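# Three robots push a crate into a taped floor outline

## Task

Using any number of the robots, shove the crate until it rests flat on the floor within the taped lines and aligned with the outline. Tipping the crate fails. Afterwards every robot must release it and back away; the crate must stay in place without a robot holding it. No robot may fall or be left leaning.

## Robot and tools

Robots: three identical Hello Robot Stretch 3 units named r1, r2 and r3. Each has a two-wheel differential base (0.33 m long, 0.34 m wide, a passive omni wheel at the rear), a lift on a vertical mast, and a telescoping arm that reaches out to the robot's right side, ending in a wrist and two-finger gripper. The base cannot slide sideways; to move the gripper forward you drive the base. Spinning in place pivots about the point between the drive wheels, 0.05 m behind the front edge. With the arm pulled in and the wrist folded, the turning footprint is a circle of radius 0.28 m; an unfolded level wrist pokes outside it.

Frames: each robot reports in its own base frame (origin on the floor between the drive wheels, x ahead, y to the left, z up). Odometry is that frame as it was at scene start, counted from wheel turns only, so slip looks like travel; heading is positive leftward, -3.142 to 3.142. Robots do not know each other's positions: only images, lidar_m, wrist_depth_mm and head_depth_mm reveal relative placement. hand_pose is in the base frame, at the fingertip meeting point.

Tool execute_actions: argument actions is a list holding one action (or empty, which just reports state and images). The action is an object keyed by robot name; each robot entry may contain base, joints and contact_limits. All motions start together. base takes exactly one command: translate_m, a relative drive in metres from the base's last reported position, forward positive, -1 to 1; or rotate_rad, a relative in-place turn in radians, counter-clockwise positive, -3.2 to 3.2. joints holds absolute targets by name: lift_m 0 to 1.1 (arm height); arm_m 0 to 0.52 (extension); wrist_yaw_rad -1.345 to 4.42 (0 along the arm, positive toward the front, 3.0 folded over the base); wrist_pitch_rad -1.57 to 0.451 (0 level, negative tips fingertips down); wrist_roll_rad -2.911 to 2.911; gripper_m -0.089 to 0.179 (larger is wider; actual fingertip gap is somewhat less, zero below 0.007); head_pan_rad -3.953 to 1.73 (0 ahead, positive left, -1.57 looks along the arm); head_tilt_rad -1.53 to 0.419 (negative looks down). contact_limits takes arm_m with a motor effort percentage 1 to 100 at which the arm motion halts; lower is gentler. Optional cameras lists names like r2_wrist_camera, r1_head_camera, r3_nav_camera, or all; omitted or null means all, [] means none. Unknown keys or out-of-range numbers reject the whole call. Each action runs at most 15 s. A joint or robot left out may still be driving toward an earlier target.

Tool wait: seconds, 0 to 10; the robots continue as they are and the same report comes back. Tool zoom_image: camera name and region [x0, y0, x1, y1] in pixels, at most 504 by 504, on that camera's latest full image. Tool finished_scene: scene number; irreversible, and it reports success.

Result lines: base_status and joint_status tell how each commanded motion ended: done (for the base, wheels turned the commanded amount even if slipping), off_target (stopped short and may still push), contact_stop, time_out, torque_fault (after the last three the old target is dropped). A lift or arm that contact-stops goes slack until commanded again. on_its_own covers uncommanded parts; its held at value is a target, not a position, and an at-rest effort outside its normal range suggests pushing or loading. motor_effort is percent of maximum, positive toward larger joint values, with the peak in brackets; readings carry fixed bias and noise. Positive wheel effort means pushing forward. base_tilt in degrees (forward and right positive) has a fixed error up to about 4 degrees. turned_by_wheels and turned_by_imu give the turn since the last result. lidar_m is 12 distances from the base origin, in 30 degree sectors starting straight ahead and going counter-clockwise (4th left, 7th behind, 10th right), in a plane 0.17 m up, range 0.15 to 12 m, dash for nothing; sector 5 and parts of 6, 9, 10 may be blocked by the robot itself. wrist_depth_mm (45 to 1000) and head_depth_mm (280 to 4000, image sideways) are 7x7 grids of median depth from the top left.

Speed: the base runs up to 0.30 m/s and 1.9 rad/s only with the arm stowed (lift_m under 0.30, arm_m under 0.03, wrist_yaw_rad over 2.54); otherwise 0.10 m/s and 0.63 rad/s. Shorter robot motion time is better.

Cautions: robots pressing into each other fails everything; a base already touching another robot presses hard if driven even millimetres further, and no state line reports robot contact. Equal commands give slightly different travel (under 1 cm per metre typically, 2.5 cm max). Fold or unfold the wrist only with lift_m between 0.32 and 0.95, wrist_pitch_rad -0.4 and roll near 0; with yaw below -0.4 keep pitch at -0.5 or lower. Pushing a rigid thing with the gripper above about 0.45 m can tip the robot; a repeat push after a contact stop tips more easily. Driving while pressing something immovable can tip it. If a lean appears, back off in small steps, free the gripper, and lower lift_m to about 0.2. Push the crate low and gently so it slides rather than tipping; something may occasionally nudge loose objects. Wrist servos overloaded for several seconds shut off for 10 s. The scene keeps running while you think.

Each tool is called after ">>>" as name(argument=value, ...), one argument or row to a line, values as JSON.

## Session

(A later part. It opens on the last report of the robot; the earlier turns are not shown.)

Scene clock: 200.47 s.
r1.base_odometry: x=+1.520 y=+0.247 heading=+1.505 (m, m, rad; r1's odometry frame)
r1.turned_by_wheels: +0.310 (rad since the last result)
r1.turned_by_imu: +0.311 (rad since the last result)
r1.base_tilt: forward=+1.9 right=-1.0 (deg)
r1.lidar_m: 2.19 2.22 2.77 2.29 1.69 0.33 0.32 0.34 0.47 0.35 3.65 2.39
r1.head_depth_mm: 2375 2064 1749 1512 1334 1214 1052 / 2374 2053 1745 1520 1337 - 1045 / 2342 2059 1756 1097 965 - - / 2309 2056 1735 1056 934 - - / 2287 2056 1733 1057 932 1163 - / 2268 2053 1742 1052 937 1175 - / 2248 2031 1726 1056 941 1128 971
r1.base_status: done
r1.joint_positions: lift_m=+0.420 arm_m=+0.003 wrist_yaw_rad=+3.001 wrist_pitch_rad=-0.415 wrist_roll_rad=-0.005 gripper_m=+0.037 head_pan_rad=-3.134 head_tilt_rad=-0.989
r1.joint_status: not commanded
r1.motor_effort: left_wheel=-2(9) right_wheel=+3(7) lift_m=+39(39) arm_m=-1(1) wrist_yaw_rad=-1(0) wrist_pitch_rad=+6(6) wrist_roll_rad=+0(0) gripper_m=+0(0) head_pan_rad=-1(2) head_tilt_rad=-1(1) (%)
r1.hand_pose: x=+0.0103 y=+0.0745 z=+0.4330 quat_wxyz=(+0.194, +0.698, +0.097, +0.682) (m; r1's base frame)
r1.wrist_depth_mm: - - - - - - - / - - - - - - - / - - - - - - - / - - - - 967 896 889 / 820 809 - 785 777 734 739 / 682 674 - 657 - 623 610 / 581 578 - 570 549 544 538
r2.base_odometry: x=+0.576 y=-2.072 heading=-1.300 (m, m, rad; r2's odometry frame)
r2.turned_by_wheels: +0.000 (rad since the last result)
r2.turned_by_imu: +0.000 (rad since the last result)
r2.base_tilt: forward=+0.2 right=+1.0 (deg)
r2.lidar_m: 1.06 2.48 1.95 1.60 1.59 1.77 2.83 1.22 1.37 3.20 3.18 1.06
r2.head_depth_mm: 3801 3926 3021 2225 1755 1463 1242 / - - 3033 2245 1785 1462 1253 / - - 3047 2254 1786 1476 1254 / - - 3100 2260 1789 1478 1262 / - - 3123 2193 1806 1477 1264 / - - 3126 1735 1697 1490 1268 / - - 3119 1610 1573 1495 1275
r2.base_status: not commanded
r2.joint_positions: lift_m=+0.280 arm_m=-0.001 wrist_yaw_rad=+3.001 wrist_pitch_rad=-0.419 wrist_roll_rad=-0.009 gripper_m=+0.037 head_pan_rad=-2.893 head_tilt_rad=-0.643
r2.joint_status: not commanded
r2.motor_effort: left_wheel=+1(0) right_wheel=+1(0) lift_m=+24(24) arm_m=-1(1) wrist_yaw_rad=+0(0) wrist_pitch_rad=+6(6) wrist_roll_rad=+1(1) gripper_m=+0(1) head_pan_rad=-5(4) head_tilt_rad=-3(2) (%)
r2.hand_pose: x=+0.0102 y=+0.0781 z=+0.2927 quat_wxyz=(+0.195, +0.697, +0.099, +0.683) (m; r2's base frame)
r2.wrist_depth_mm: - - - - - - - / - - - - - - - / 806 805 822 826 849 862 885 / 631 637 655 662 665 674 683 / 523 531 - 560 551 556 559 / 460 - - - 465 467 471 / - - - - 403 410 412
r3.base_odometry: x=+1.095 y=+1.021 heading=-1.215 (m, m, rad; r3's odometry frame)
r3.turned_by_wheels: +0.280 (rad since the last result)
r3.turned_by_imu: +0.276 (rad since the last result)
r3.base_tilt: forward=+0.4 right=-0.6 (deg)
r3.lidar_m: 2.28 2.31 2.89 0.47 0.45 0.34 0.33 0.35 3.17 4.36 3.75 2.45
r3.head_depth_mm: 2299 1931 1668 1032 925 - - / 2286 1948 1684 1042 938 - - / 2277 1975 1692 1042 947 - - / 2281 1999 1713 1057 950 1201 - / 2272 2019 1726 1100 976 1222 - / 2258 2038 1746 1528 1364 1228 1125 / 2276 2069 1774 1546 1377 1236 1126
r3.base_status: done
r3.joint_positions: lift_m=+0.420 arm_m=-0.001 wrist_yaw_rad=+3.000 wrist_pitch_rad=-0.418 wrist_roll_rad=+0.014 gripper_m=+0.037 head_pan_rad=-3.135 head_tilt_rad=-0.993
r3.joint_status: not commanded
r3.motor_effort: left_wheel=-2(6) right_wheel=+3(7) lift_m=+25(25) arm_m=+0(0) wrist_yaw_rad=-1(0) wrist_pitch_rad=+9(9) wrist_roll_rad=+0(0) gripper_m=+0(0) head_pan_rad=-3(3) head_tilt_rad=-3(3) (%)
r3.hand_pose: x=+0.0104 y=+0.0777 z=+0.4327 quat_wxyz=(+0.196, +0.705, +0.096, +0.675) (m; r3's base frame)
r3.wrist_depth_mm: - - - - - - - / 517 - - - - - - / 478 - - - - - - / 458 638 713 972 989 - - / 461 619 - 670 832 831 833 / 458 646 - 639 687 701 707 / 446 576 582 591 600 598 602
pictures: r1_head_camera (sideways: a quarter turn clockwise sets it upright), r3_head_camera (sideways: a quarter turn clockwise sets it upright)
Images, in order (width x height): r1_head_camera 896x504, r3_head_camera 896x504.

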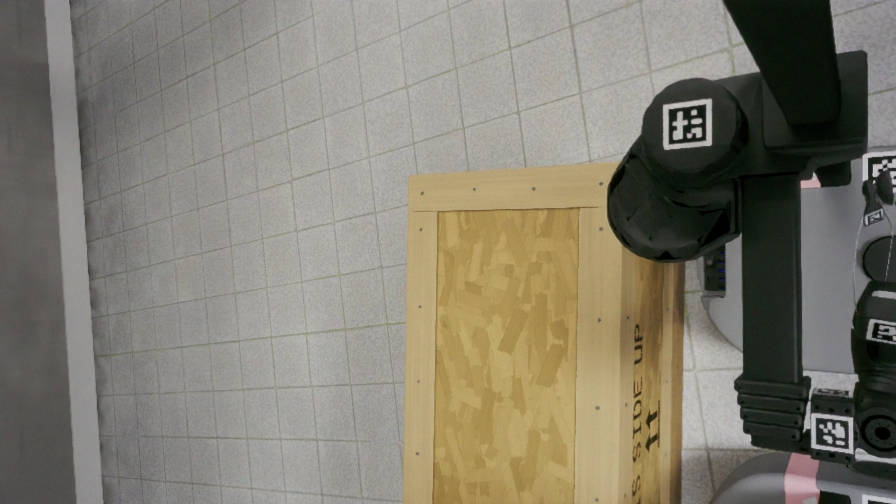

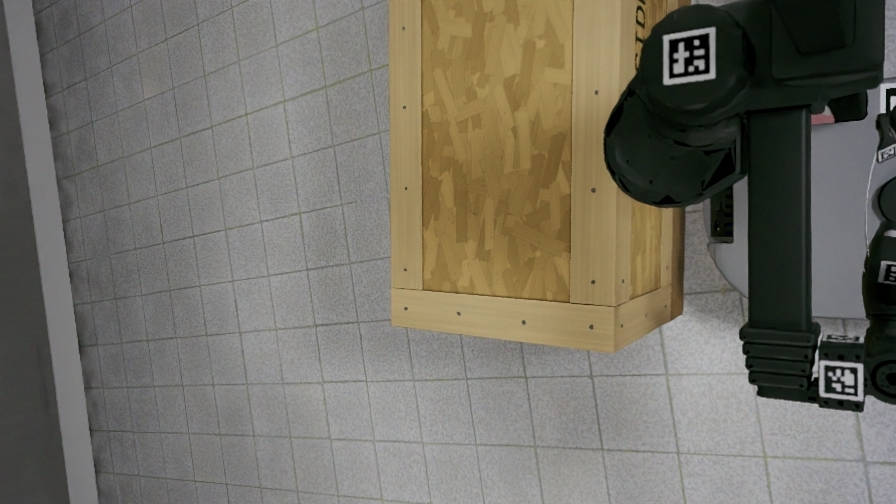

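>>> execute_actions(
  actions=[
    {"r1":{"base":{"translate_m":-0.44}},"r3":{"base":{"translate_m":-0.45}},"r2":{"joints":{"head_pan_rad":-3.0,"head_tilt_rad":-0.55}}},
  ],
  cameras=["r1_head_camera","r2_head_camera"],
)

Scene clock: 209.30 s.
r1.base_odometry: x=+1.492 y=-0.192 heading=+1.505 (m, m, rad; r1's odometry frame)
r1.turned_by_wheels: +0.000 (rad since the last result)
r1.turned_by_imu: -0.001 (rad since the last result)
r1.base_tilt: forward=+1.9 right=-1.0 (deg)
r1.lidar_m: 2.63 2.65 3.31 2.22 3.51 0.28 0.28 0.29 0.37 0.36 4.38 2.86
r1.head_depth_mm: 2057 2060 1756 1521 1332 1214 1053 / 2037 2061 1742 1515 1334 - - / 1987 2058 1756 1459 982 - - / 1960 2052 1752 1059 933 - - / 1928 2057 1734 1051 934 1032 - / 1913 2056 1738 1052 932 1041 - / 1865 2060 1737 1054 931 1042 976
r1.base_status: done
r1.joint_positions: lift_m=+0.420 arm_m=+0.003 wrist_yaw_rad=+3.001 wrist_pitch_rad=-0.415 wrist_roll_rad=-0.005 gripper_m=+0.037 head_pan_rad=-3.134 head_tilt_rad=-0.987
r1.joint_status: not commanded
r1.motor_effort: left_wheel=+0(99) right_wheel=-2(37) lift_m=+38(39) arm_m=-1(1) wrist_yaw_rad=+1(0) wrist_pitch_rad=+7(7) wrist_roll_rad=+0(0) gripper_m=+0(0) head_pan_rad=-1(1) head_tilt_rad=-2(2) (%)
r1.hand_pose: x=+0.0103 y=+0.0745 z=+0.4330 quat_wxyz=(+0.194, +0.698, +0.097, +0.682) (m; r1's base frame)
r1.wrist_depth_mm: - - - - - - - / - - - - - - - / - - - - - - - / - - - - 941 939 858 / 835 802 - 771 804 737 732 / 680 678 - 643 - 643 609 / 592 584 - 568 545 535 534
r2.base_odometry: x=+0.576 y=-2.072 heading=-1.300 (m, m, rad; r2's odometry frame)
r2.turned_by_wheels: +0.000 (rad since the last result)
r2.turned_by_imu: -0.001 (rad since the last result)
r2.base_tilt: forward=+0.2 right=+0.9 (deg)
r2.lidar_m: 1.05 2.48 1.94 1.60 1.59 1.77 1.14 1.14 3.88 3.18 3.17 1.06
r2.head_depth_mm: 2997 3124 3280 2530 1940 1558 1308 / 3786 3953 3735 2559 1943 1573 1316 / - - 3762 2599 1967 1580 1319 / - - 3828 2614 1975 1588 1321 / - - 3893 1824 1455 1536 1332 / - - 3907 1849 1455 1532 1325 / - - 3947 2632 1497 1537 1334
r2.base_status: not commanded
r2.joint_positions: lift_m=+0.280 arm_m=-0.001 wrist_yaw_rad=+3.001 wrist_pitch_rad=-0.419 wrist_roll_rad=-0.009 gripper_m=+0.037 head_pan_rad=-2.993 head_tilt_rad=-0.557
r2.joint_status: all done
r2.motor_effort: left_wheel=+0(0) right_wheel=+1(0) lift_m=+24(25) arm_m=-1(1) wrist_yaw_rad=+0(0) wrist_pitch_rad=+6(6) wrist_roll_rad=+1(1) gripper_m=+0(0) head_pan_rad=-4(15) head_tilt_rad=+4(12) (%)
r2.hand_pose: x=+0.0102 y=+0.0781 z=+0.2927 quat_wxyz=(+0.195, +0.697, +0.099, +0.683) (m; r2's base frame)
r2.wrist_depth_mm: - - - - - - - / - - - - - - - / 796 805 821 834 844 866 881 / 643 637 652 661 675 668 689 / 528 527 - 561 545 546 563 / 464 - - - 467 472 474 / - - - - 406 410 411
r3.base_odometry: x=+0.938 y=+1.443 heading=-1.215 (m, m, rad; r3's odometry frame)
r3.turned_by_wheels: +0.000 (rad since the last result)
r3.turned_by_imu: +0.008 (rad since the last result)
r3.base_tilt: forward=+0.5 right=-0.5 (deg)
r3.lidar_m: 2.72 2.75 3.49 0.48 0.38 0.29 0.28 0.29 2.63 4.41 4.45 2.92
r3.head_depth_mm: 2043 1933 1675 1029 917 - - / 2007 1964 1689 1037 940 - - / 1973 1985 1704 1047 946 - - / 1956 2006 1717 1053 939 988 - / 1936 2029 1716 1473 960 1184 - / 1920 2027 1761 1527 1362 1231 1118 / 1891 2061 1753 1542 1367 1228 1125
r3.base_status: translate_m off_target (by the wheels' count: -0.4496 of -0.4500)
r3.joint_positions: lift_m=+0.420 arm_m=-0.001 wrist_yaw_rad=+3.000 wrist_pitch_rad=-0.417 wrist_roll_rad=+0.014 gripper_m=+0.037 head_pan_rad=-3.135 head_tilt_rad=-0.994
r3.joint_status: not commanded
r3.on_its_own: left_wheel is at rest, and its effort (-56) is outside its rest range (-18 to +18); right_wheel is at rest, and its effort (-66) is outside its rest range (-18 to +18)
r3.motor_effort: left_wheel=-56(100) right_wheel=-66(92) lift_m=+25(25) arm_m=+0(0) wrist_yaw_rad=+0(1) wrist_pitch_rad=+8(9) wrist_roll_rad=+0(0) gripper_m=+0(0) head_pan_rad=-4(3) head_tilt_rad=-3(4) (%)
r3.hand_pose: x=+0.0104 y=+0.0778 z=+0.4328 quat_wxyz=(+0.196, +0.705, +0.096, +0.675) (m; r3's base frame)
r3.wrist_depth_mm: - - - - - - - / 529 - - - - - - / 406 - - - - - - / 388 523 718 908 1000 - - / 384 555 - 618 846 807 821 / 377 543 - 653 672 683 691 / 378 531 585 597 583 598 592
pictures: r1_head_camera (sideways: a quarter turn clockwise sets it upright), r2_head_camera (sideways: a quarter turn clockwise sets it upright)
Images, in order (width x height): r1_head_camera 896x504, r2_head_camera 896x504.

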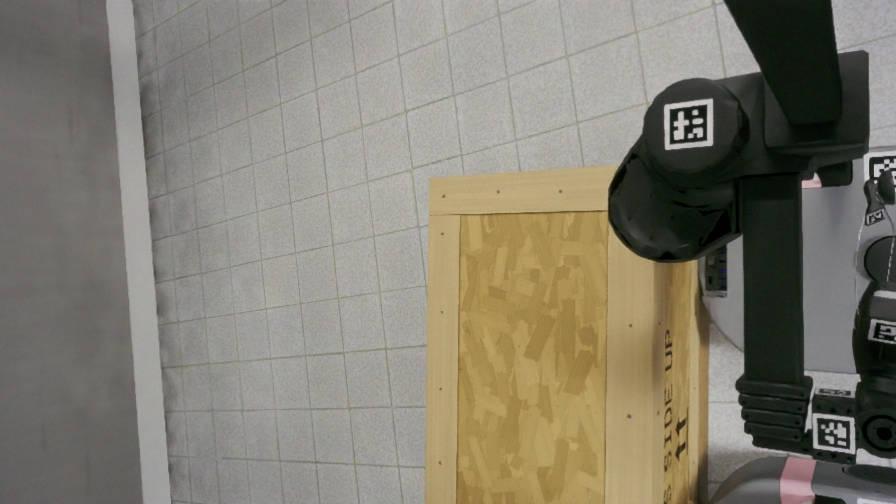

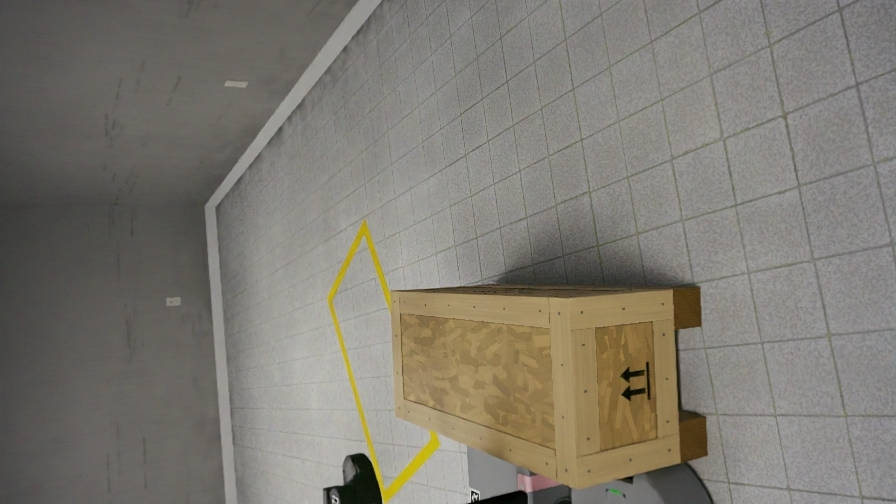

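>>> execute_actions(
  actions=[
    {"r1":{"base":{"translate_m":-0.55}},"r3":{"base":{"translate_m":-0.60}},"r2":{"joints":{"head_pan_rad":-3.4,"head_tilt_rad":-0.6}}},
  ],
  cameras=["r3_head_camera","r2_head_camera","r2_nav_camera"],
)

Scene clock: 224.13 s.
r1.base_odometry: x=+1.456 y=-0.741 heading=+1.505 (m, m, rad; r1's odometry frame)
r1.turned_by_wheels: +0.000 (rad since the last result)
r1.turned_by_imu: +0.001 (rad since the last result)
r1.base_tilt: forward=+1.8 right=-1.0 (deg)
r1.lidar_m: 3.15 3.20 3.99 1.26 1.27 0.28 0.28 0.30 0.39 0.49 5.00 3.44
r1.head_depth_mm: 1535 1841 1751 1511 1340 1214 1055 / 1513 1804 1758 1511 1337 - - / 1486 1772 1747 1488 1294 - - / 1459 1742 1751 1054 931 - - / 1437 1706 1742 1055 933 1059 - / 1419 1670 1730 1052 930 1131 - / 1395 1638 1741 1055 931 1081 1025
r1.base_status: done
r1.joint_positions: lift_m=+0.420 arm_m=+0.003 wrist_yaw_rad=+3.001 wrist_pitch_rad=-0.415 wrist_roll_rad=-0.005 gripper_m=+0.037 head_pan_rad=-3.134 head_tilt_rad=-0.987
r1.joint_status: not commanded
r1.motor_effort: left_wheel=+1(30) right_wheel=+1(31) lift_m=+38(38) arm_m=+0(1) wrist_yaw_rad=+0(0) wrist_pitch_rad=+6(6) wrist_roll_rad=+0(0) gripper_m=+0(0) head_pan_rad=-1(1) head_tilt_rad=-2(2) (%)
r1.hand_pose: x=+0.0103 y=+0.0745 z=+0.4330 quat_wxyz=(+0.194, +0.698, +0.097, +0.682) (m; r1's base frame)
r1.wrist_depth_mm: - - - - - - - / - - - - - - - / - - - - - - - / - - - - 943 922 872 / 843 810 - 780 808 743 724 / 686 665 - 640 - 621 606 / 574 582 - 562 552 541 530
r2.base_odometry: x=+0.576 y=-2.072 heading=-1.300 (m, m, rad; r2's odometry frame)
r2.turned_by_wheels: +0.000 (rad since the last result)
r2.turned_by_imu: -0.002 (rad since the last result)
r2.base_tilt: forward=+0.3 right=+0.9 (deg)
r2.lidar_m: 1.05 2.49 1.95 1.61 1.60 1.77 1.18 1.14 3.88 3.19 3.17 1.06
r2.head_depth_mm: 1754 1875 2014 2157 1856 1520 1285 / 1952 2074 2280 2329 1870 1525 1283 / 2169 2381 2577 2412 1876 1527 1289 / 2460 2750 2985 2448 1830 1534 1289 / 2857 3200 3323 1806 1533 1540 1297 / 3364 3883 3521 1739 1473 1541 1306 / - - 3601 1895 1628 1477 1298
r2.base_status: not commanded
r2.joint_positions: lift_m=+0.280 arm_m=-0.001 wrist_yaw_rad=+3.001 wrist_pitch_rad=-0.419 wrist_roll_rad=-0.009 gripper_m=+0.037 head_pan_rad=-3.393 head_tilt_rad=-0.592
r2.joint_status: all done
r2.motor_effort: left_wheel=-1(1) right_wheel=+0(1) lift_m=+24(24) arm_m=-1(1) wrist_yaw_rad=+0(0) wrist_pitch_rad=+6(6) wrist_roll_rad=+1(1) gripper_m=+1(0) head_pan_rad=-4(31) head_tilt_rad=-4(6) (%)
r2.hand_pose: x=+0.0102 y=+0.0781 z=+0.2927 quat_wxyz=(+0.195, +0.697, +0.099, +0.683) (m; r2's base frame)
r2.wrist_depth_mm: - - - - - - - / - - - - - - - / 789 805 823 830 837 860 868 / 632 640 650 660 665 671 678 / 525 530 - 560 552 554 554 / 464 - - - 466 465 472 / - - - - 406 409 409
r3.base_odometry: x=+0.729 y=+2.005 heading=-1.215 (m, m, rad; r3's odometry frame)
r3.turned_by_wheels: +0.000 (rad since the last result)
r3.turned_by_imu: +0.046 (rad since the last result)
r3.base_tilt: forward=+0.5 right=-0.5 (deg)
r3.lidar_m: 3.30 3.39 2.93 0.49 0.34 0.28 0.28 0.31 1.94 4.48 4.58 3.47
r3.head_depth_mm: 1416 1675 1674 1027 919 - - / 1411 1677 1689 1035 938 - - / 1391 1657 1702 1039 944 - - / 1386 1639 1710 1056 938 1037 - / 1381 1630 1737 1510 958 1202 - / 1363 1621 1749 1533 1370 1233 1120 / 1365 1603 1762 1547 1380 1230 1126
r3.base_status: translate_m off_target (by the wheels' count: -0.5996 of -0.6000)
r3.joint_positions: lift_m=+0.420 arm_m=-0.001 wrist_yaw_rad=+3.000 wrist_pitch_rad=-0.417 wrist_roll_rad=+0.014 gripper_m=+0.037 head_pan_rad=-3.135 head_tilt_rad=-0.994
r3.joint_status: not commanded
r3.on_its_own: left_wheel is at rest, and its effort (-56) is outside its rest range (-18 to +18); right_wheel is at rest, and its effort (-72) is outside its rest range (-18 to +18)
r3.motor_effort: left_wheel=-56(77) right_wheel=-72(72) lift_m=+25(25) arm_m=+0(0) wrist_yaw_rad=-1(1) wrist_pitch_rad=+8(8) wrist_roll_rad=+0(0) gripper_m=+1(1) head_pan_rad=-3(3) head_tilt_rad=-3(3) (%)
r3.hand_pose: x=+0.0104 y=+0.0778 z=+0.4328 quat_wxyz=(+0.196, +0.705, +0.096, +0.675) (m; r3's base frame)
r3.wrist_depth_mm: - - - 622 - - - / 523 - - - - - - / 381 - - - - - - / 338 440 705 703 - - - / 345 478 - 580 866 821 827 / 346 472 - 639 686 699 699 / 346 480 583 578 581 599 607
pictures: r2_head_camera (sideways: a quarter turn clockwise sets it upright), r2_nav_camera (sideways: a quarter turn counterclockwise sets it upright), r3_head_camera (sideways: a quarter turn clockwise sets it upright)
Images, in order (width x height): r2_head_camera 896x504, r2_nav_camera 672x504, r3_head_camera 896x504.

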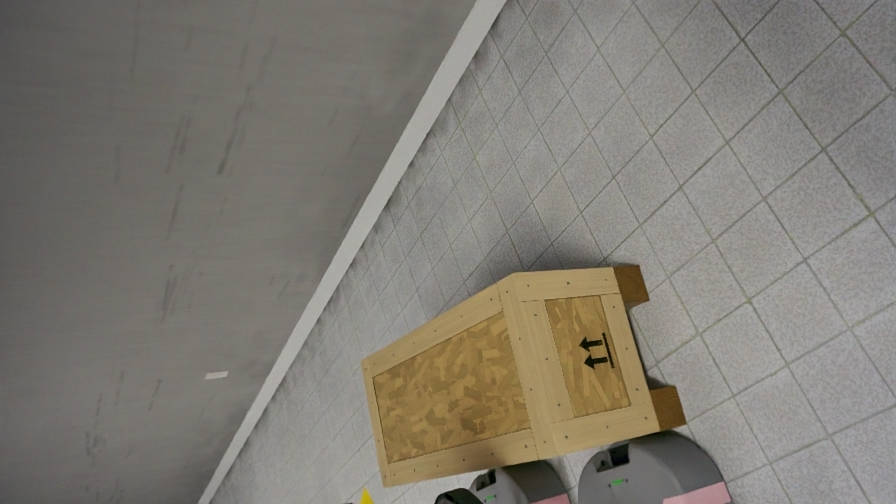

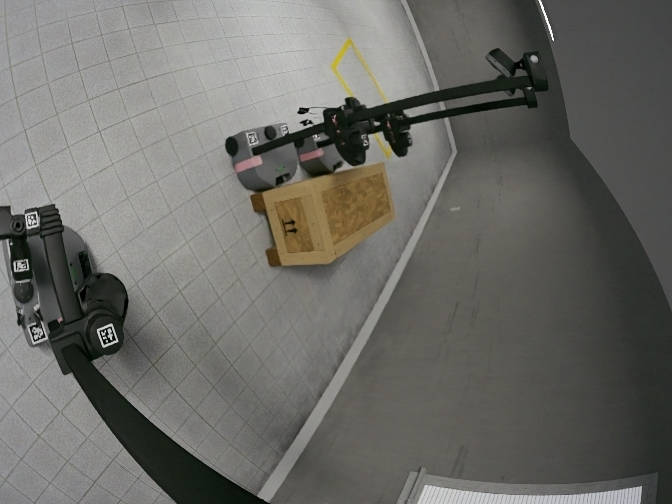

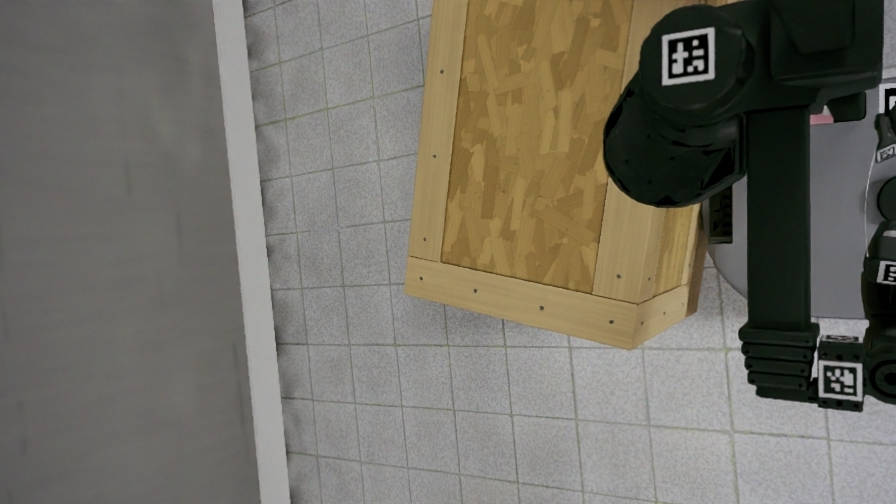

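>>> execute_actions(
  actions=[
    {"r1":{"base":{"translate_m":0.12}},"r3":{"base":{"translate_m":0.10}},"r2":{"base":{"rotate_rad":-0.482}}},
  ],
  cameras=[],
)

>>> execute_actions(
  actions=[
    {"r1":{"base":{"rotate_rad":1.45},"joints":{"lift_m":0.29}},"r3":{"base":{"rotate_rad":1.24},"joints":{"lift_m":0.29}},"r2":{"base":{"translate_m":-0.7},"joints":{"head_pan_rad":-2.6,"head_tilt_rad":-0.9}}},
  ],
  cameras=["r2_nav_camera","r3_nav_camera"],
)

Scene clock: 251.30 s.
r1.base_odometry: x=+1.464 y=-0.621 heading=+1.505 (m, m, rad; r1's odometry frame)
r1.turned_by_wheels: +0.000 (rad since the last result)
r1.turned_by_imu: +0.000 (rad since the last result)
r1.base_tilt: forward=+1.9 right=-1.0 (deg)
r1.lidar_m: 3.04 3.07 3.83 1.29 1.36 0.40 0.39 0.42 0.39 0.49 4.97 3.31
r1.head_depth_mm: 1650 1923 1750 1518 1336 1215 1052 / 1621 1923 1742 1513 1335 - - / 1593 1905 1750 1456 1315 - - / 1578 1864 1744 1056 983 - - / 1553 1820 1739 1057 985 1209 - / 1531 1811 1738 1055 991 1207 - / 1501 1760 1732 1055 1026 1170 1034
r1.base_status: done
r1.joint_positions: lift_m=+0.420 arm_m=+0.003 wrist_yaw_rad=+3.001 wrist_pitch_rad=-0.415 wrist_roll_rad=-0.005 gripper_m=+0.037 head_pan_rad=-3.134 head_tilt_rad=-0.987
r1.joint_status: not commanded
r1.motor_effort: left_wheel=-1(8) right_wheel=+1(6) lift_m=+39(38) arm_m=-1(0) wrist_yaw_rad=-2(0) wrist_pitch_rad=+7(6) wrist_roll_rad=+0(0) gripper_m=+0(0) head_pan_rad=+0(1) head_tilt_rad=-1(1) (%)
r1.hand_pose: x=+0.0103 y=+0.0745 z=+0.4330 quat_wxyz=(+0.194, +0.698, +0.097, +0.682) (m; r1's base frame)
r1.wrist_depth_mm: - - - - - - - / - - - - - - - / - - - - - - - / - - - - 917 904 908 / 829 811 - 776 797 753 727 / 675 682 - 642 - 639 623 / 595 567 - 555 551 537 538
r2.base_odometry: x=+0.576 y=-2.072 heading=-1.782 (m, m, rad; r2's odometry frame)
r2.turned_by_wheels: -0.482 (rad since the last result)
r2.turned_by_imu: -0.478 (rad since the last result)
r2.base_tilt: forward=+0.2 right=+0.9 (deg)
r2.lidar_m: 1.06 1.06 2.49 1.89 1.60 1.60 1.81 1.18 1.15 3.76 3.18 3.18
r2.head_depth_mm: 1347 1464 1603 1759 1845 1507 1285 / 1415 1537 1675 1865 1872 1520 1284 / 1480 1616 1782 1973 1879 1531 1292 / 1563 1695 1890 2107 1905 1534 1289 / 1636 1816 1999 2232 1909 1546 1294 / 1727 1929 2140 2348 1906 1548 1299 / 1821 2043 2318 2475 1915 1552 1311
r2.base_status: done
r2.joint_positions: lift_m=+0.280 arm_m=-0.001 wrist_yaw_rad=+3.001 wrist_pitch_rad=-0.419 wrist_roll_rad=-0.009 gripper_m=+0.037 head_pan_rad=-3.393 head_tilt_rad=-0.593
r2.joint_status: not commanded
r2.motor_effort: left_wheel=+3(10) right_wheel=-1(8) lift_m=+24(24) arm_m=-1(1) wrist_yaw_rad=+0(0) wrist_pitch_rad=+6(6) wrist_roll_rad=+1(1) gripper_m=+0(1) head_pan_rad=-4(5) head_tilt_rad=-3(2) (%)
r2.hand_pose: x=+0.0102 y=+0.0780 z=+0.2927 quat_wxyz=(+0.195, +0.697, +0.099, +0.683) (m; r2's base frame)
r2.wrist_depth_mm: - - - - - - - / - - - - - - - / 792 811 824 838 858 857 870 / 633 635 654 667 667 677 683 / 528 525 - 557 548 553 562 / 458 - - - 464 474 477 / - - - - 404 406 412
r3.base_odometry: x=+0.764 y=+1.911 heading=-1.215 (m, m, rad; r3's odometry frame)
r3.turned_by_wheels: +0.000 (rad since the last result)
r3.turned_by_imu: -0.001 (rad since the last result)
r3.base_tilt: forward=+0.4 right=-0.6 (deg)
r3.lidar_m: 3.19 3.28 0.50 0.49 0.46 0.38 0.38 0.41 2.08 4.47 4.55 3.38
r3.head_depth_mm: 1517 1796 1670 1026 935 - - / 1505 1783 1697 1037 940 - - / 1502 1770 1699 1044 961 - - / 1487 1749 1705 1055 985 1232 - / 1484 1734 1736 1478 1055 1233 - / 1472 1728 1742 1541 1362 1228 1123 / 1452 1712 1779 1554 1372 1242 1128
r3.base_status: done
r3.joint_positions: lift_m=+0.420 arm_m=-0.001 wrist_yaw_rad=+3.000 wrist_pitch_rad=-0.417 wrist_roll_rad=+0.014 gripper_m=+0.037 head_pan_rad=-3.135 head_tilt_rad=-0.994
r3.joint_status: not commanded
r3.motor_effort: left_wheel=-1(48) right_wheel=+1(63) lift_m=+25(25) arm_m=+0(0) wrist_yaw_rad=+0(2) wrist_pitch_rad=+8(8) wrist_roll_rad=+0(0) gripper_m=-1(0) head_pan_rad=-2(4) head_tilt_rad=-1(2) (%)
r3.hand_pose: x=+0.0104 y=+0.0778 z=+0.4328 quat_wxyz=(+0.196, +0.705, +0.096, +0.675) (m; r3's base frame)
r3.wrist_depth_mm: - - - 625 - - - / 511 - - - - - - / 462 - - - - - - / 470 598 705 713 992 - - / 462 644 - 588 840 830 821 / 468 637 - 630 687 691 703 / 462 565 580 579 590 583 593
pictures: none
No camera images: the call's "cameras" was empty. Leave "cameras" out to get every camera's image.

Scene clock: 255.33 s.
r1.base_odometry: x=+1.464 y=-0.621 heading=+2.955 (m, m, rad; r1's odometry frame)
r1.turned_by_wheels: +1.450 (rad since the last result)
r1.turned_by_imu: +1.452 (rad since the last result)
r1.base_tilt: forward=+1.9 right=-1.0 (deg)
r1.lidar_m: 2.23 3.46 1.01 0.39 0.41 0.54 0.48 4.93 3.50 3.05 3.05 3.49
r1.head_depth_mm: 2389 2081 1762 1094 1050 1068 1041 / 523 616 1669 1458 1317 1216 1053 / 2526 2060 1743 941 1271 - - / 2512 2079 1741 1258 1218 - - / 2494 2045 1744 963 1258 1208 - / 2511 2056 1742 1505 1335 1189 - / 2490 2036 1747 1502 1326 1188 1075
r1.base_status: done
r1.joint_positions: lift_m=+0.290 arm_m=+0.003 wrist_yaw_rad=+3.001 wrist_pitch_rad=-0.415 wrist_roll_rad=-0.005 gripper_m=+0.037 head_pan_rad=-3.134 head_tilt_rad=-0.987
r1.joint_status: all done
r1.motor_effort: left_wheel=-3(11) right_wheel=+2(8) lift_m=+21(31) arm_m=-1(1) wrist_yaw_rad=+0(0) wrist_pitch_rad=+6(6) wrist_roll_rad=+0(0) gripper_m=+0(0) head_pan_rad=-1(1) head_tilt_rad=-1(2) (%)
r1.hand_pose: x=+0.0103 y=+0.0745 z=+0.3037 quat_wxyz=(+0.194, +0.698, +0.097, +0.682) (m; r1's base frame)
r1.wrist_depth_mm: 365 - 378 416 - - - / 367 - 407 430 - 907 - / 399 416 446 477 861 822 884 / 430 462 490 523 728 701 690 / 474 505 - 561 609 591 567 / 508 524 - 529 - 478 474 / 449 476 - - 424 416 411
r2.base_odometry: x=+0.722 y=-1.387 heading=-1.782 (m, m, rad; r2's odometry frame)
r2.turned_by_wheels: +0.000 (rad since the last result)
r2.turned_by_imu: -0.006 (rad since the last result)
r2.base_tilt: forward=+0.2 right=+1.0 (deg)
r2.lidar_m: 1.74 2.97 2.35 1.29 1.08 1.08 1.23 0.60 0.61 0.97 3.70 3.69
r2.head_depth_mm: 1760 1922 1942 1685 1453 1277 1152 / 2119 2275 2005 1685 1459 1281 1157 / 2637 2484 2026 1694 1464 1283 1157 / 3130 2509 2026 1660 1436 1281 1161 / 3329 2535 1421 1195 1091 1273 1166 / 3342 2536 1425 1196 1096 1266 1154 / 3347 2580 1520 1203 1086 1272 1154
r2.base_status: done
r2.joint_positions: lift_m=+0.280 arm_m=-0.001 wrist_yaw_rad=+3.001 wrist_pitch_rad=-0.419 wrist_roll_rad=-0.009 gripper_m=+0.037 head_pan_rad=-2.607 head_tilt_rad=-0.890
r2.joint_status: all done
r2.motor_effort: left_wheel=+4(7) right_wheel=-2(9) lift_m=+24(24) arm_m=-1(1) wrist_yaw_rad=+0(0) wrist_pitch_rad=+6(6) wrist_roll_rad=+1(1) gripper_m=+0(0) head_pan_rad=+3(45) head_tilt_rad=-4(21) (%)
r2.hand_pose: x=+0.0102 y=+0.0780 z=+0.2927 quat_wxyz=(+0.195, +0.697, +0.099, +0.683) (m; r2's base frame)
r2.wrist_depth_mm: 820 - - - - - - / 862 - - - - - - / 805 791 808 843 850 853 880 / 636 645 655 656 671 669 693 / 524 533 - 564 549 556 563 / 459 - - - 467 472 476 / - - - - 402 413 411
r3.base_odometry: x=+0.764 y=+1.911 heading=+0.025 (m, m, rad; r3's odometry frame)
r3.turned_by_wheels: +1.240 (rad since the last result)
r3.turned_by_imu: +1.222 (rad since the last result)
r3.base_tilt: forward=+0.4 right=-0.6 (deg)
r3.lidar_m: 0.49 0.45 0.41 0.37 0.38 1.69 2.53 4.47 4.13 3.25 3.21 3.47
r3.head_depth_mm: 2166 1921 1654 1471 1318 1177 - / 2298 1942 1691 1475 1320 - - / 2349 1977 1701 1491 1335 - - / 2354 1999 1718 1500 1346 1235 - / 2394 2007 1735 1522 1352 1217 - / 2442 2039 1745 1535 1365 1225 1123 / 2452 2055 1763 1543 1369 1232 1128
r3.base_status: done
r3.joint_positions: lift_m=+0.290 arm_m=-0.001 wrist_yaw_rad=+3.000 wrist_pitch_rad=-0.417 wrist_roll_rad=+0.014 gripper_m=+0.037 head_pan_rad=-3.135 head_tilt_rad=-0.994
r3.joint_status: all done
r3.motor_effort: left_wheel=-1(8) right_wheel=+3(11) lift_m=+22(23) arm_m=+0(0) wrist_yaw_rad=-1(0) wrist_pitch_rad=+8(8) wrist_roll_rad=+0(0) gripper_m=+1(0) head_pan_rad=-4(3) head_tilt_rad=-2(3) (%)
r3.hand_pose: x=+0.0104 y=+0.0778 z=+0.3030 quat_wxyz=(+0.196, +0.705, +0.096, +0.675) (m; r3's base frame)
r3.wrist_depth_mm: 321 - 374 402 442 489 567 / 345 - 408 442 490 545 - / 374 - 445 485 555 596 - / 404 430 490 534 617 691 785 / 458 477 - 589 633 630 396 / 508 506 - 542 539 505 331 / 457 - - - 452 432 311
pictures: r2_nav_camera (sideways: a quarter turn counterclockwise sets it upright), r3_nav_camera (sideways: a quarter turn counterclockwise sets it upright)
Images, in order (width x height): r2_nav_camera 672x504, r3_nav_camera 672x504.

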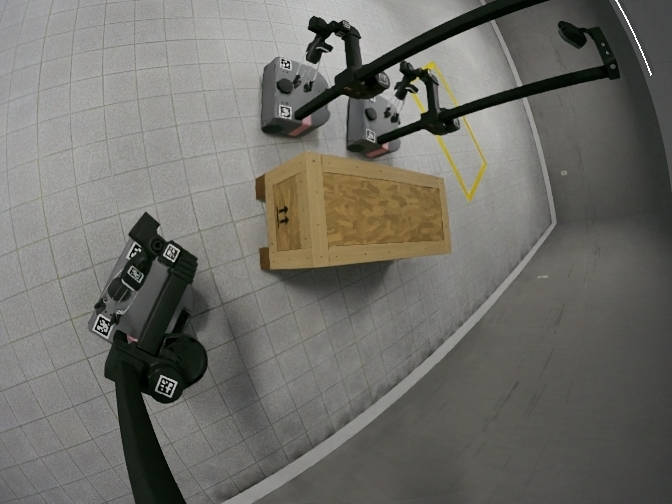

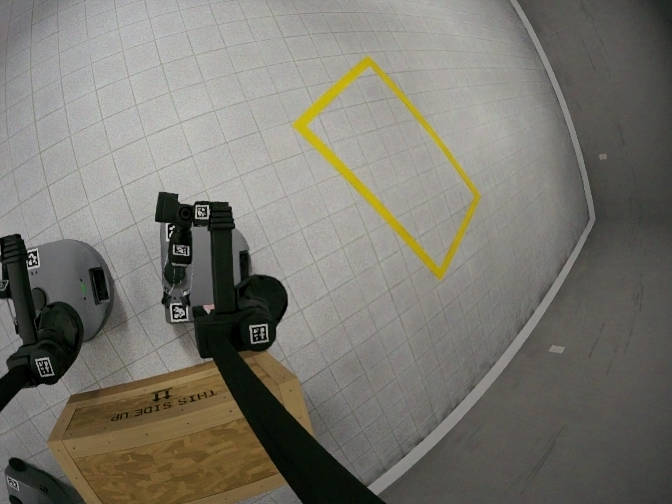

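>>> execute_actions(
  actions=[
    {"r1":{"base":{"translate_m":0.75}},"r3":{"base":{"translate_m":-0.2}},"r2":{"base":{"translate_m":-0.645}}},
  ],
  cameras=[],
)

>>> execute_actions(
  actions=[
    {"r1":{"base":{"rotate_rad":1.6}},"r3":{"base":{"rotate_rad":-1.64}},"r2":{"base":{"rotate_rad":1.95},"joints":{"head_pan_rad":-3.14,"head_tilt_rad":-0.99}}},
  ],
  cameras=["r2_head_camera","r3_head_camera"],
)

Scene clock: 265.90 s.
r1.base_odometry: x=+0.727 y=-0.482 heading=+2.955 (m, m, rad; r1's odometry frame)
r1.turned_by_wheels: +0.000 (rad since the last result)
r1.turned_by_imu: -0.002 (rad since the last result)
r1.base_tilt: forward=+1.9 right=-1.0 (deg)
r1.lidar_m: 1.48 3.05 2.21 1.90 0.99 0.79 1.42 5.63 3.31 2.86 2.85 3.29
r1.head_depth_mm: 2522 1453 1226 1234 1339 1213 1057 / 2511 1526 1525 1463 1338 1215 1050 / 2282 2006 1743 1515 1334 - - / 2517 1760 1708 1511 1332 - - / 2535 1993 1739 1509 1327 1203 - / 2499 2053 1738 1509 1327 1192 - / 2494 2047 1732 1504 1331 1187 1079
r1.base_status: done
r1.joint_positions: lift_m=+0.290 arm_m=+0.003 wrist_yaw_rad=+3.001 wrist_pitch_rad=-0.415 wrist_roll_rad=-0.005 gripper_m=+0.037 head_pan_rad=-3.134 head_tilt_rad=-0.987
r1.joint_status: not commanded
r1.motor_effort: left_wheel=-2(10) right_wheel=+2(11) lift_m=+21(21) arm_m=-1(1) wrist_yaw_rad=-2(0) wrist_pitch_rad=+6(6) wrist_roll_rad=+0(0) gripper_m=+0(0) head_pan_rad=-1(1) head_tilt_rad=-2(1) (%)
r1.hand_pose: x=+0.0103 y=+0.0745 z=+0.3036 quat_wxyz=(+0.194, +0.698, +0.097, +0.682) (m; r1's base frame)
r1.wrist_depth_mm: - - - - - - - / - - - - - - - / - - - - 959 910 893 / 803 786 735 752 719 736 685 / 636 620 - 596 608 572 566 / 522 521 - 516 - 480 477 / 453 472 - - 423 409 411
r2.base_odometry: x=+0.857 y=-0.756 heading=-1.782 (m, m, rad; r2's odometry frame)
r2.turned_by_wheels: +0.000 (rad since the last result)
r2.turned_by_imu: -0.006 (rad since the last result)
r2.base_tilt: forward=+0.2 right=+0.9 (deg)
r2.lidar_m: 2.39 3.39 1.33 0.72 0.61 0.60 0.68 1.13 0.59 0.41 0.39 1.17
r2.head_depth_mm: 974 1055 1150 1257 1368 1272 1154 / 1167 1277 1414 1559 1455 1276 1163 / 1441 1634 1854 1701 1462 1280 1164 / 1889 2237 2024 1684 1461 1279 1159 / 2799 2523 2028 1701 1471 1294 1164 / 3366 2527 2066 1707 1453 1300 1147 / 3364 2556 2052 1675 1289 1220 1115
r2.base_status: done
r2.joint_positions: lift_m=+0.280 arm_m=-0.001 wrist_yaw_rad=+3.001 wrist_pitch_rad=-0.419 wrist_roll_rad=-0.009 gripper_m=+0.037 head_pan_rad=-2.607 head_tilt_rad=-0.890
r2.joint_status: not commanded
r2.motor_effort: left_wheel=+4(7) right_wheel=-1(9) lift_m=+24(24) arm_m=-1(1) wrist_yaw_rad=+0(0) wrist_pitch_rad=+6(6) wrist_roll_rad=+1(1) gripper_m=+0(1) head_pan_rad=+3(3) head_tilt_rad=-4(4) (%)
r2.hand_pose: x=+0.0102 y=+0.0780 z=+0.2927 quat_wxyz=(+0.195, +0.697, +0.099, +0.683) (m; r2's base frame)
r2.wrist_depth_mm: 470 - 744 - - - - / 494 - 818 - - - - / 521 590 789 825 849 862 871 / 541 617 651 670 667 674 676 / 518 529 - 562 553 556 558 / 462 - - - 466 472 474 / - - - - 406 405 412
r3.base_odometry: x=+0.564 y=+1.906 heading=+0.025 (m, m, rad; r3's odometry frame)
r3.turned_by_wheels: +0.000 (rad since the last result)
r3.turned_by_imu: -0.001 (rad since the last result)
r3.base_tilt: forward=+0.4 right=-0.6 (deg)
r3.lidar_m: 1.39 0.59 0.38 0.34 0.34 1.60 2.41 4.29 4.19 3.34 3.29 3.55
r3.head_depth_mm: 2151 1929 1670 1465 1309 1210 - / 2288 1941 1680 1480 1318 - - / 2345 1977 1697 1490 1329 - - / 2353 2005 1726 1512 1336 1233 - / 2402 2007 1729 1524 1357 1218 - / 2424 2041 1758 1535 1359 1226 1116 / 2453 2067 1766 1540 1372 1236 1126
r3.base_status: done
r3.joint_positions: lift_m=+0.290 arm_m=-0.001 wrist_yaw_rad=+3.000 wrist_pitch_rad=-0.417 wrist_roll_rad=+0.014 gripper_m=+0.037 head_pan_rad=-3.135 head_tilt_rad=-0.994
r3.joint_status: not commanded
r3.motor_effort: left_wheel=-2(12) right_wheel=+3(8) lift_m=+23(22) arm_m=+0(0) wrist_yaw_rad=-2(1) wrist_pitch_rad=+8(8) wrist_roll_rad=+0(0) gripper_m=-1(1) head_pan_rad=-3(3) head_tilt_rad=-3(3) (%)
r3.hand_pose: x=+0.0104 y=+0.0778 z=+0.3030 quat_wxyz=(+0.196, +0.705, +0.096, +0.675) (m; r3's base frame)
r3.wrist_depth_mm: - - 338 369 399 440 489 / - - 371 409 448 502 562 / 958 - 413 442 493 556 637 / 745 757 455 493 557 644 715 / 594 620 - 547 605 621 633 / 508 504 - 525 523 535 529 / 456 - - - 457 455 459
pictures: none
No camera images: the call's "cameras" was empty. Leave "cameras" out to get every camera's image.

Scene clock: 268.47 s.
r1.base_odometry: x=+0.727 y=-0.482 heading=-1.728 (m, m, rad; r1's odometry frame)
r1.turned_by_wheels: +1.600 (rad since the last result)
r1.turned_by_imu: +1.598 (rad since the last result)
r1.base_tilt: forward=+1.8 right=-1.0 (deg)
r1.lidar_m: 1.89 0.97 0.79 1.30 5.58 3.29 2.85 2.85 3.30 1.48 3.05 2.19
r1.head_depth_mm: 2548 2062 1745 1522 1335 1215 1056 / 2541 2079 1746 1516 1337 1209 1050 / 2512 2065 1744 1512 1334 - - / 2511 2059 1744 1506 1333 - - / 2459 2059 1733 1513 1330 1211 - / 2433 2053 1738 1498 1331 1194 - / 2369 2055 1738 1498 1330 1189 1078
r1.base_status: done
r1.joint_positions: lift_m=+0.290 arm_m=+0.003 wrist_yaw_rad=+3.001 wrist_pitch_rad=-0.415 wrist_roll_rad=-0.005 gripper_m=+0.037 head_pan_rad=-3.134 head_tilt_rad=-0.987
r1.joint_status: not commanded
r1.motor_effort: left_wheel=-2(12) right_wheel=+3(11) lift_m=+21(21) arm_m=-1(1) wrist_yaw_rad=+0(0) wrist_pitch_rad=+6(6) wrist_roll_rad=+0(0) gripper_m=+0(0) head_pan_rad=-1(1) head_tilt_rad=-2(1) (%)
r1.hand_pose: x=+0.0103 y=+0.0745 z=+0.3036 quat_wxyz=(+0.194, +0.698, +0.097, +0.682) (m; r1's base frame)
r1.wrist_depth_mm: - - - - 908 690 726 / - - - - 947 737 812 / - - - - 908 848 853 / 811 799 754 748 736 707 697 / 646 633 - 593 613 573 552 / 533 517 - 507 - 482 470 / 458 471 - - 426 422 412
r2.base_odometry: x=+0.857 y=-0.756 heading=+0.168 (m, m, rad; r2's odometry frame)
r2.turned_by_wheels: +1.950 (rad since the last result)
r2.turned_by_imu: +1.924 (rad since the last result)
r2.base_tilt: forward=+0.2 right=+0.9 (deg)
r2.lidar_m: 0.62 0.60 0.64 0.91 0.74 0.44 0.39 1.30 2.40 2.38 1.97 0.82
r2.head_depth_mm: 2618 1981 1536 1091 1010 1235 1147 / 2595 2131 1802 1093 995 1238 - / 2617 2157 1824 1099 986 1175 - / 2624 2171 1825 1097 999 1213 - / 2654 2180 1838 1555 1395 1253 - / 2683 2179 1832 1597 1398 1255 1145 / 2663 2188 1839 1600 1403 1255 1132
r2.base_status: done
r2.joint_positions: lift_m=+0.280 arm_m=-0.001 wrist_yaw_rad=+3.001 wrist_pitch_rad=-0.419 wrist_roll_rad=-0.009 gripper_m=+0.037 head_pan_rad=-3.133 head_tilt_rad=-0.979
r2.joint_status: all done
r2.motor_effort: left_wheel=-1(8) right_wheel=+2(12) lift_m=+23(24) arm_m=-1(2) wrist_yaw_rad=+0(0) wrist_pitch_rad=+6(6) wrist_roll_rad=+1(1) gripper_m=+0(0) head_pan_rad=-4(38) head_tilt_rad=-5(13) (%)
r2.hand_pose: x=+0.0102 y=+0.0780 z=+0.2927 quat_wxyz=(+0.195, +0.697, +0.099, +0.683) (m; r2's base frame)
r2.wrist_depth_mm: - - - 942 708 548 456 / - - - - 747 583 477 / 755 804 815 826 764 612 504 / 628 642 644 656 663 627 523 / 527 536 - 562 555 557 526 / 461 - - - 464 474 473 / - - - - 404 409 410
r3.base_odometry: x=+0.564 y=+1.906 heading=-1.615 (m, m, rad; r3's odometry frame)
r3.turned_by_wheels: -1.640 (rad since the last result)
r3.turned_by_imu: -1.612 (rad since the last result)
r3.base_tilt: forward=+0.4 right=-0.6 (deg)
r3.lidar_m: 3.35 3.28 3.48 1.32 0.65 0.39 0.34 0.34 1.57 2.25 4.30 4.46
r3.head_depth_mm: 1811 1886 1489 1027 996 1202 - / 1725 1918 1692 1035 969 - - / 1633 1877 1701 1045 961 - - / 1552 1826 1707 1054 956 1179 - / 1474 1714 1722 1078 1297 1217 - / 1410 1629 1740 1539 1360 1240 1120 / 1347 1545 1723 1553 1365 1234 1130
r3.base_status: done
r3.joint_positions: lift_m=+0.290 arm_m=-0.001 wrist_yaw_rad=+3.000 wrist_pitch_rad=-0.417 wrist_roll_rad=+0.014 gripper_m=+0.037 head_pan_rad=-3.135 head_tilt_rad=-0.994
r3.joint_status: not commanded
r3.motor_effort: left_wheel=+3(12) right_wheel=-3(9) lift_m=+22(23) arm_m=+0(0) wrist_yaw_rad=+0(1) wrist_pitch_rad=+8(8) wrist_roll_rad=+0(0) gripper_m=+0(1) head_pan_rad=-4(4) head_tilt_rad=-2(2) (%)
r3.hand_pose: x=+0.0104 y=+0.0778 z=+0.3030 quat_wxyz=(+0.196, +0.705, +0.096, +0.675) (m; r3's base frame)
r3.wrist_depth_mm: - - - - - - - / - - - - - - - / 927 - 979 971 989 - - / 704 741 750 773 765 749 774 / 594 602 - 606 642 630 628 / 508 516 - 539 524 536 520 / 458 - - - 449 444 460
pictures: r2_head_camera (sideways: a quarter turn clockwise sets it upright), r3_head_camera (sideways: a quarter turn clockwise sets it upright)
Images, in order (width x height): r2_head_camera 896x504, r3_head_camera 896x504.

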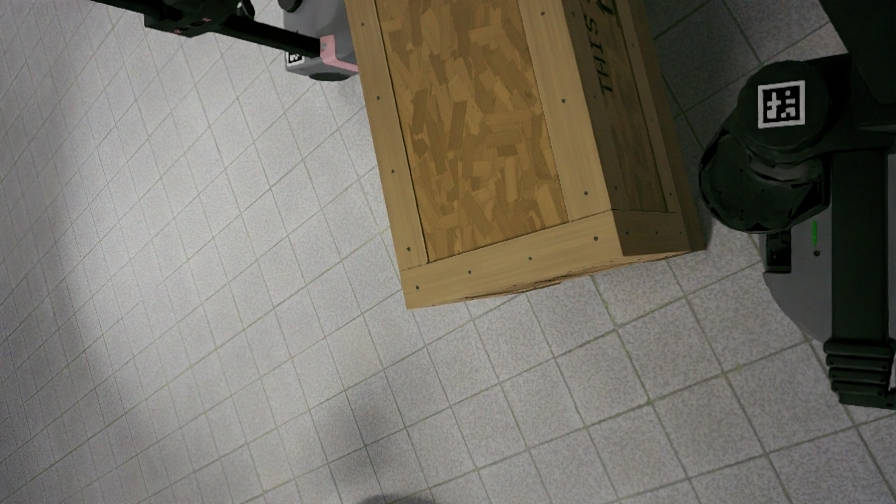

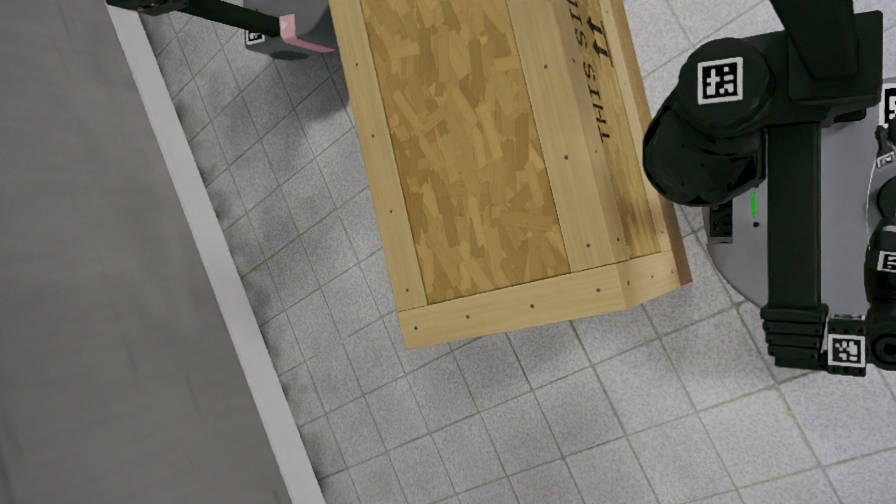

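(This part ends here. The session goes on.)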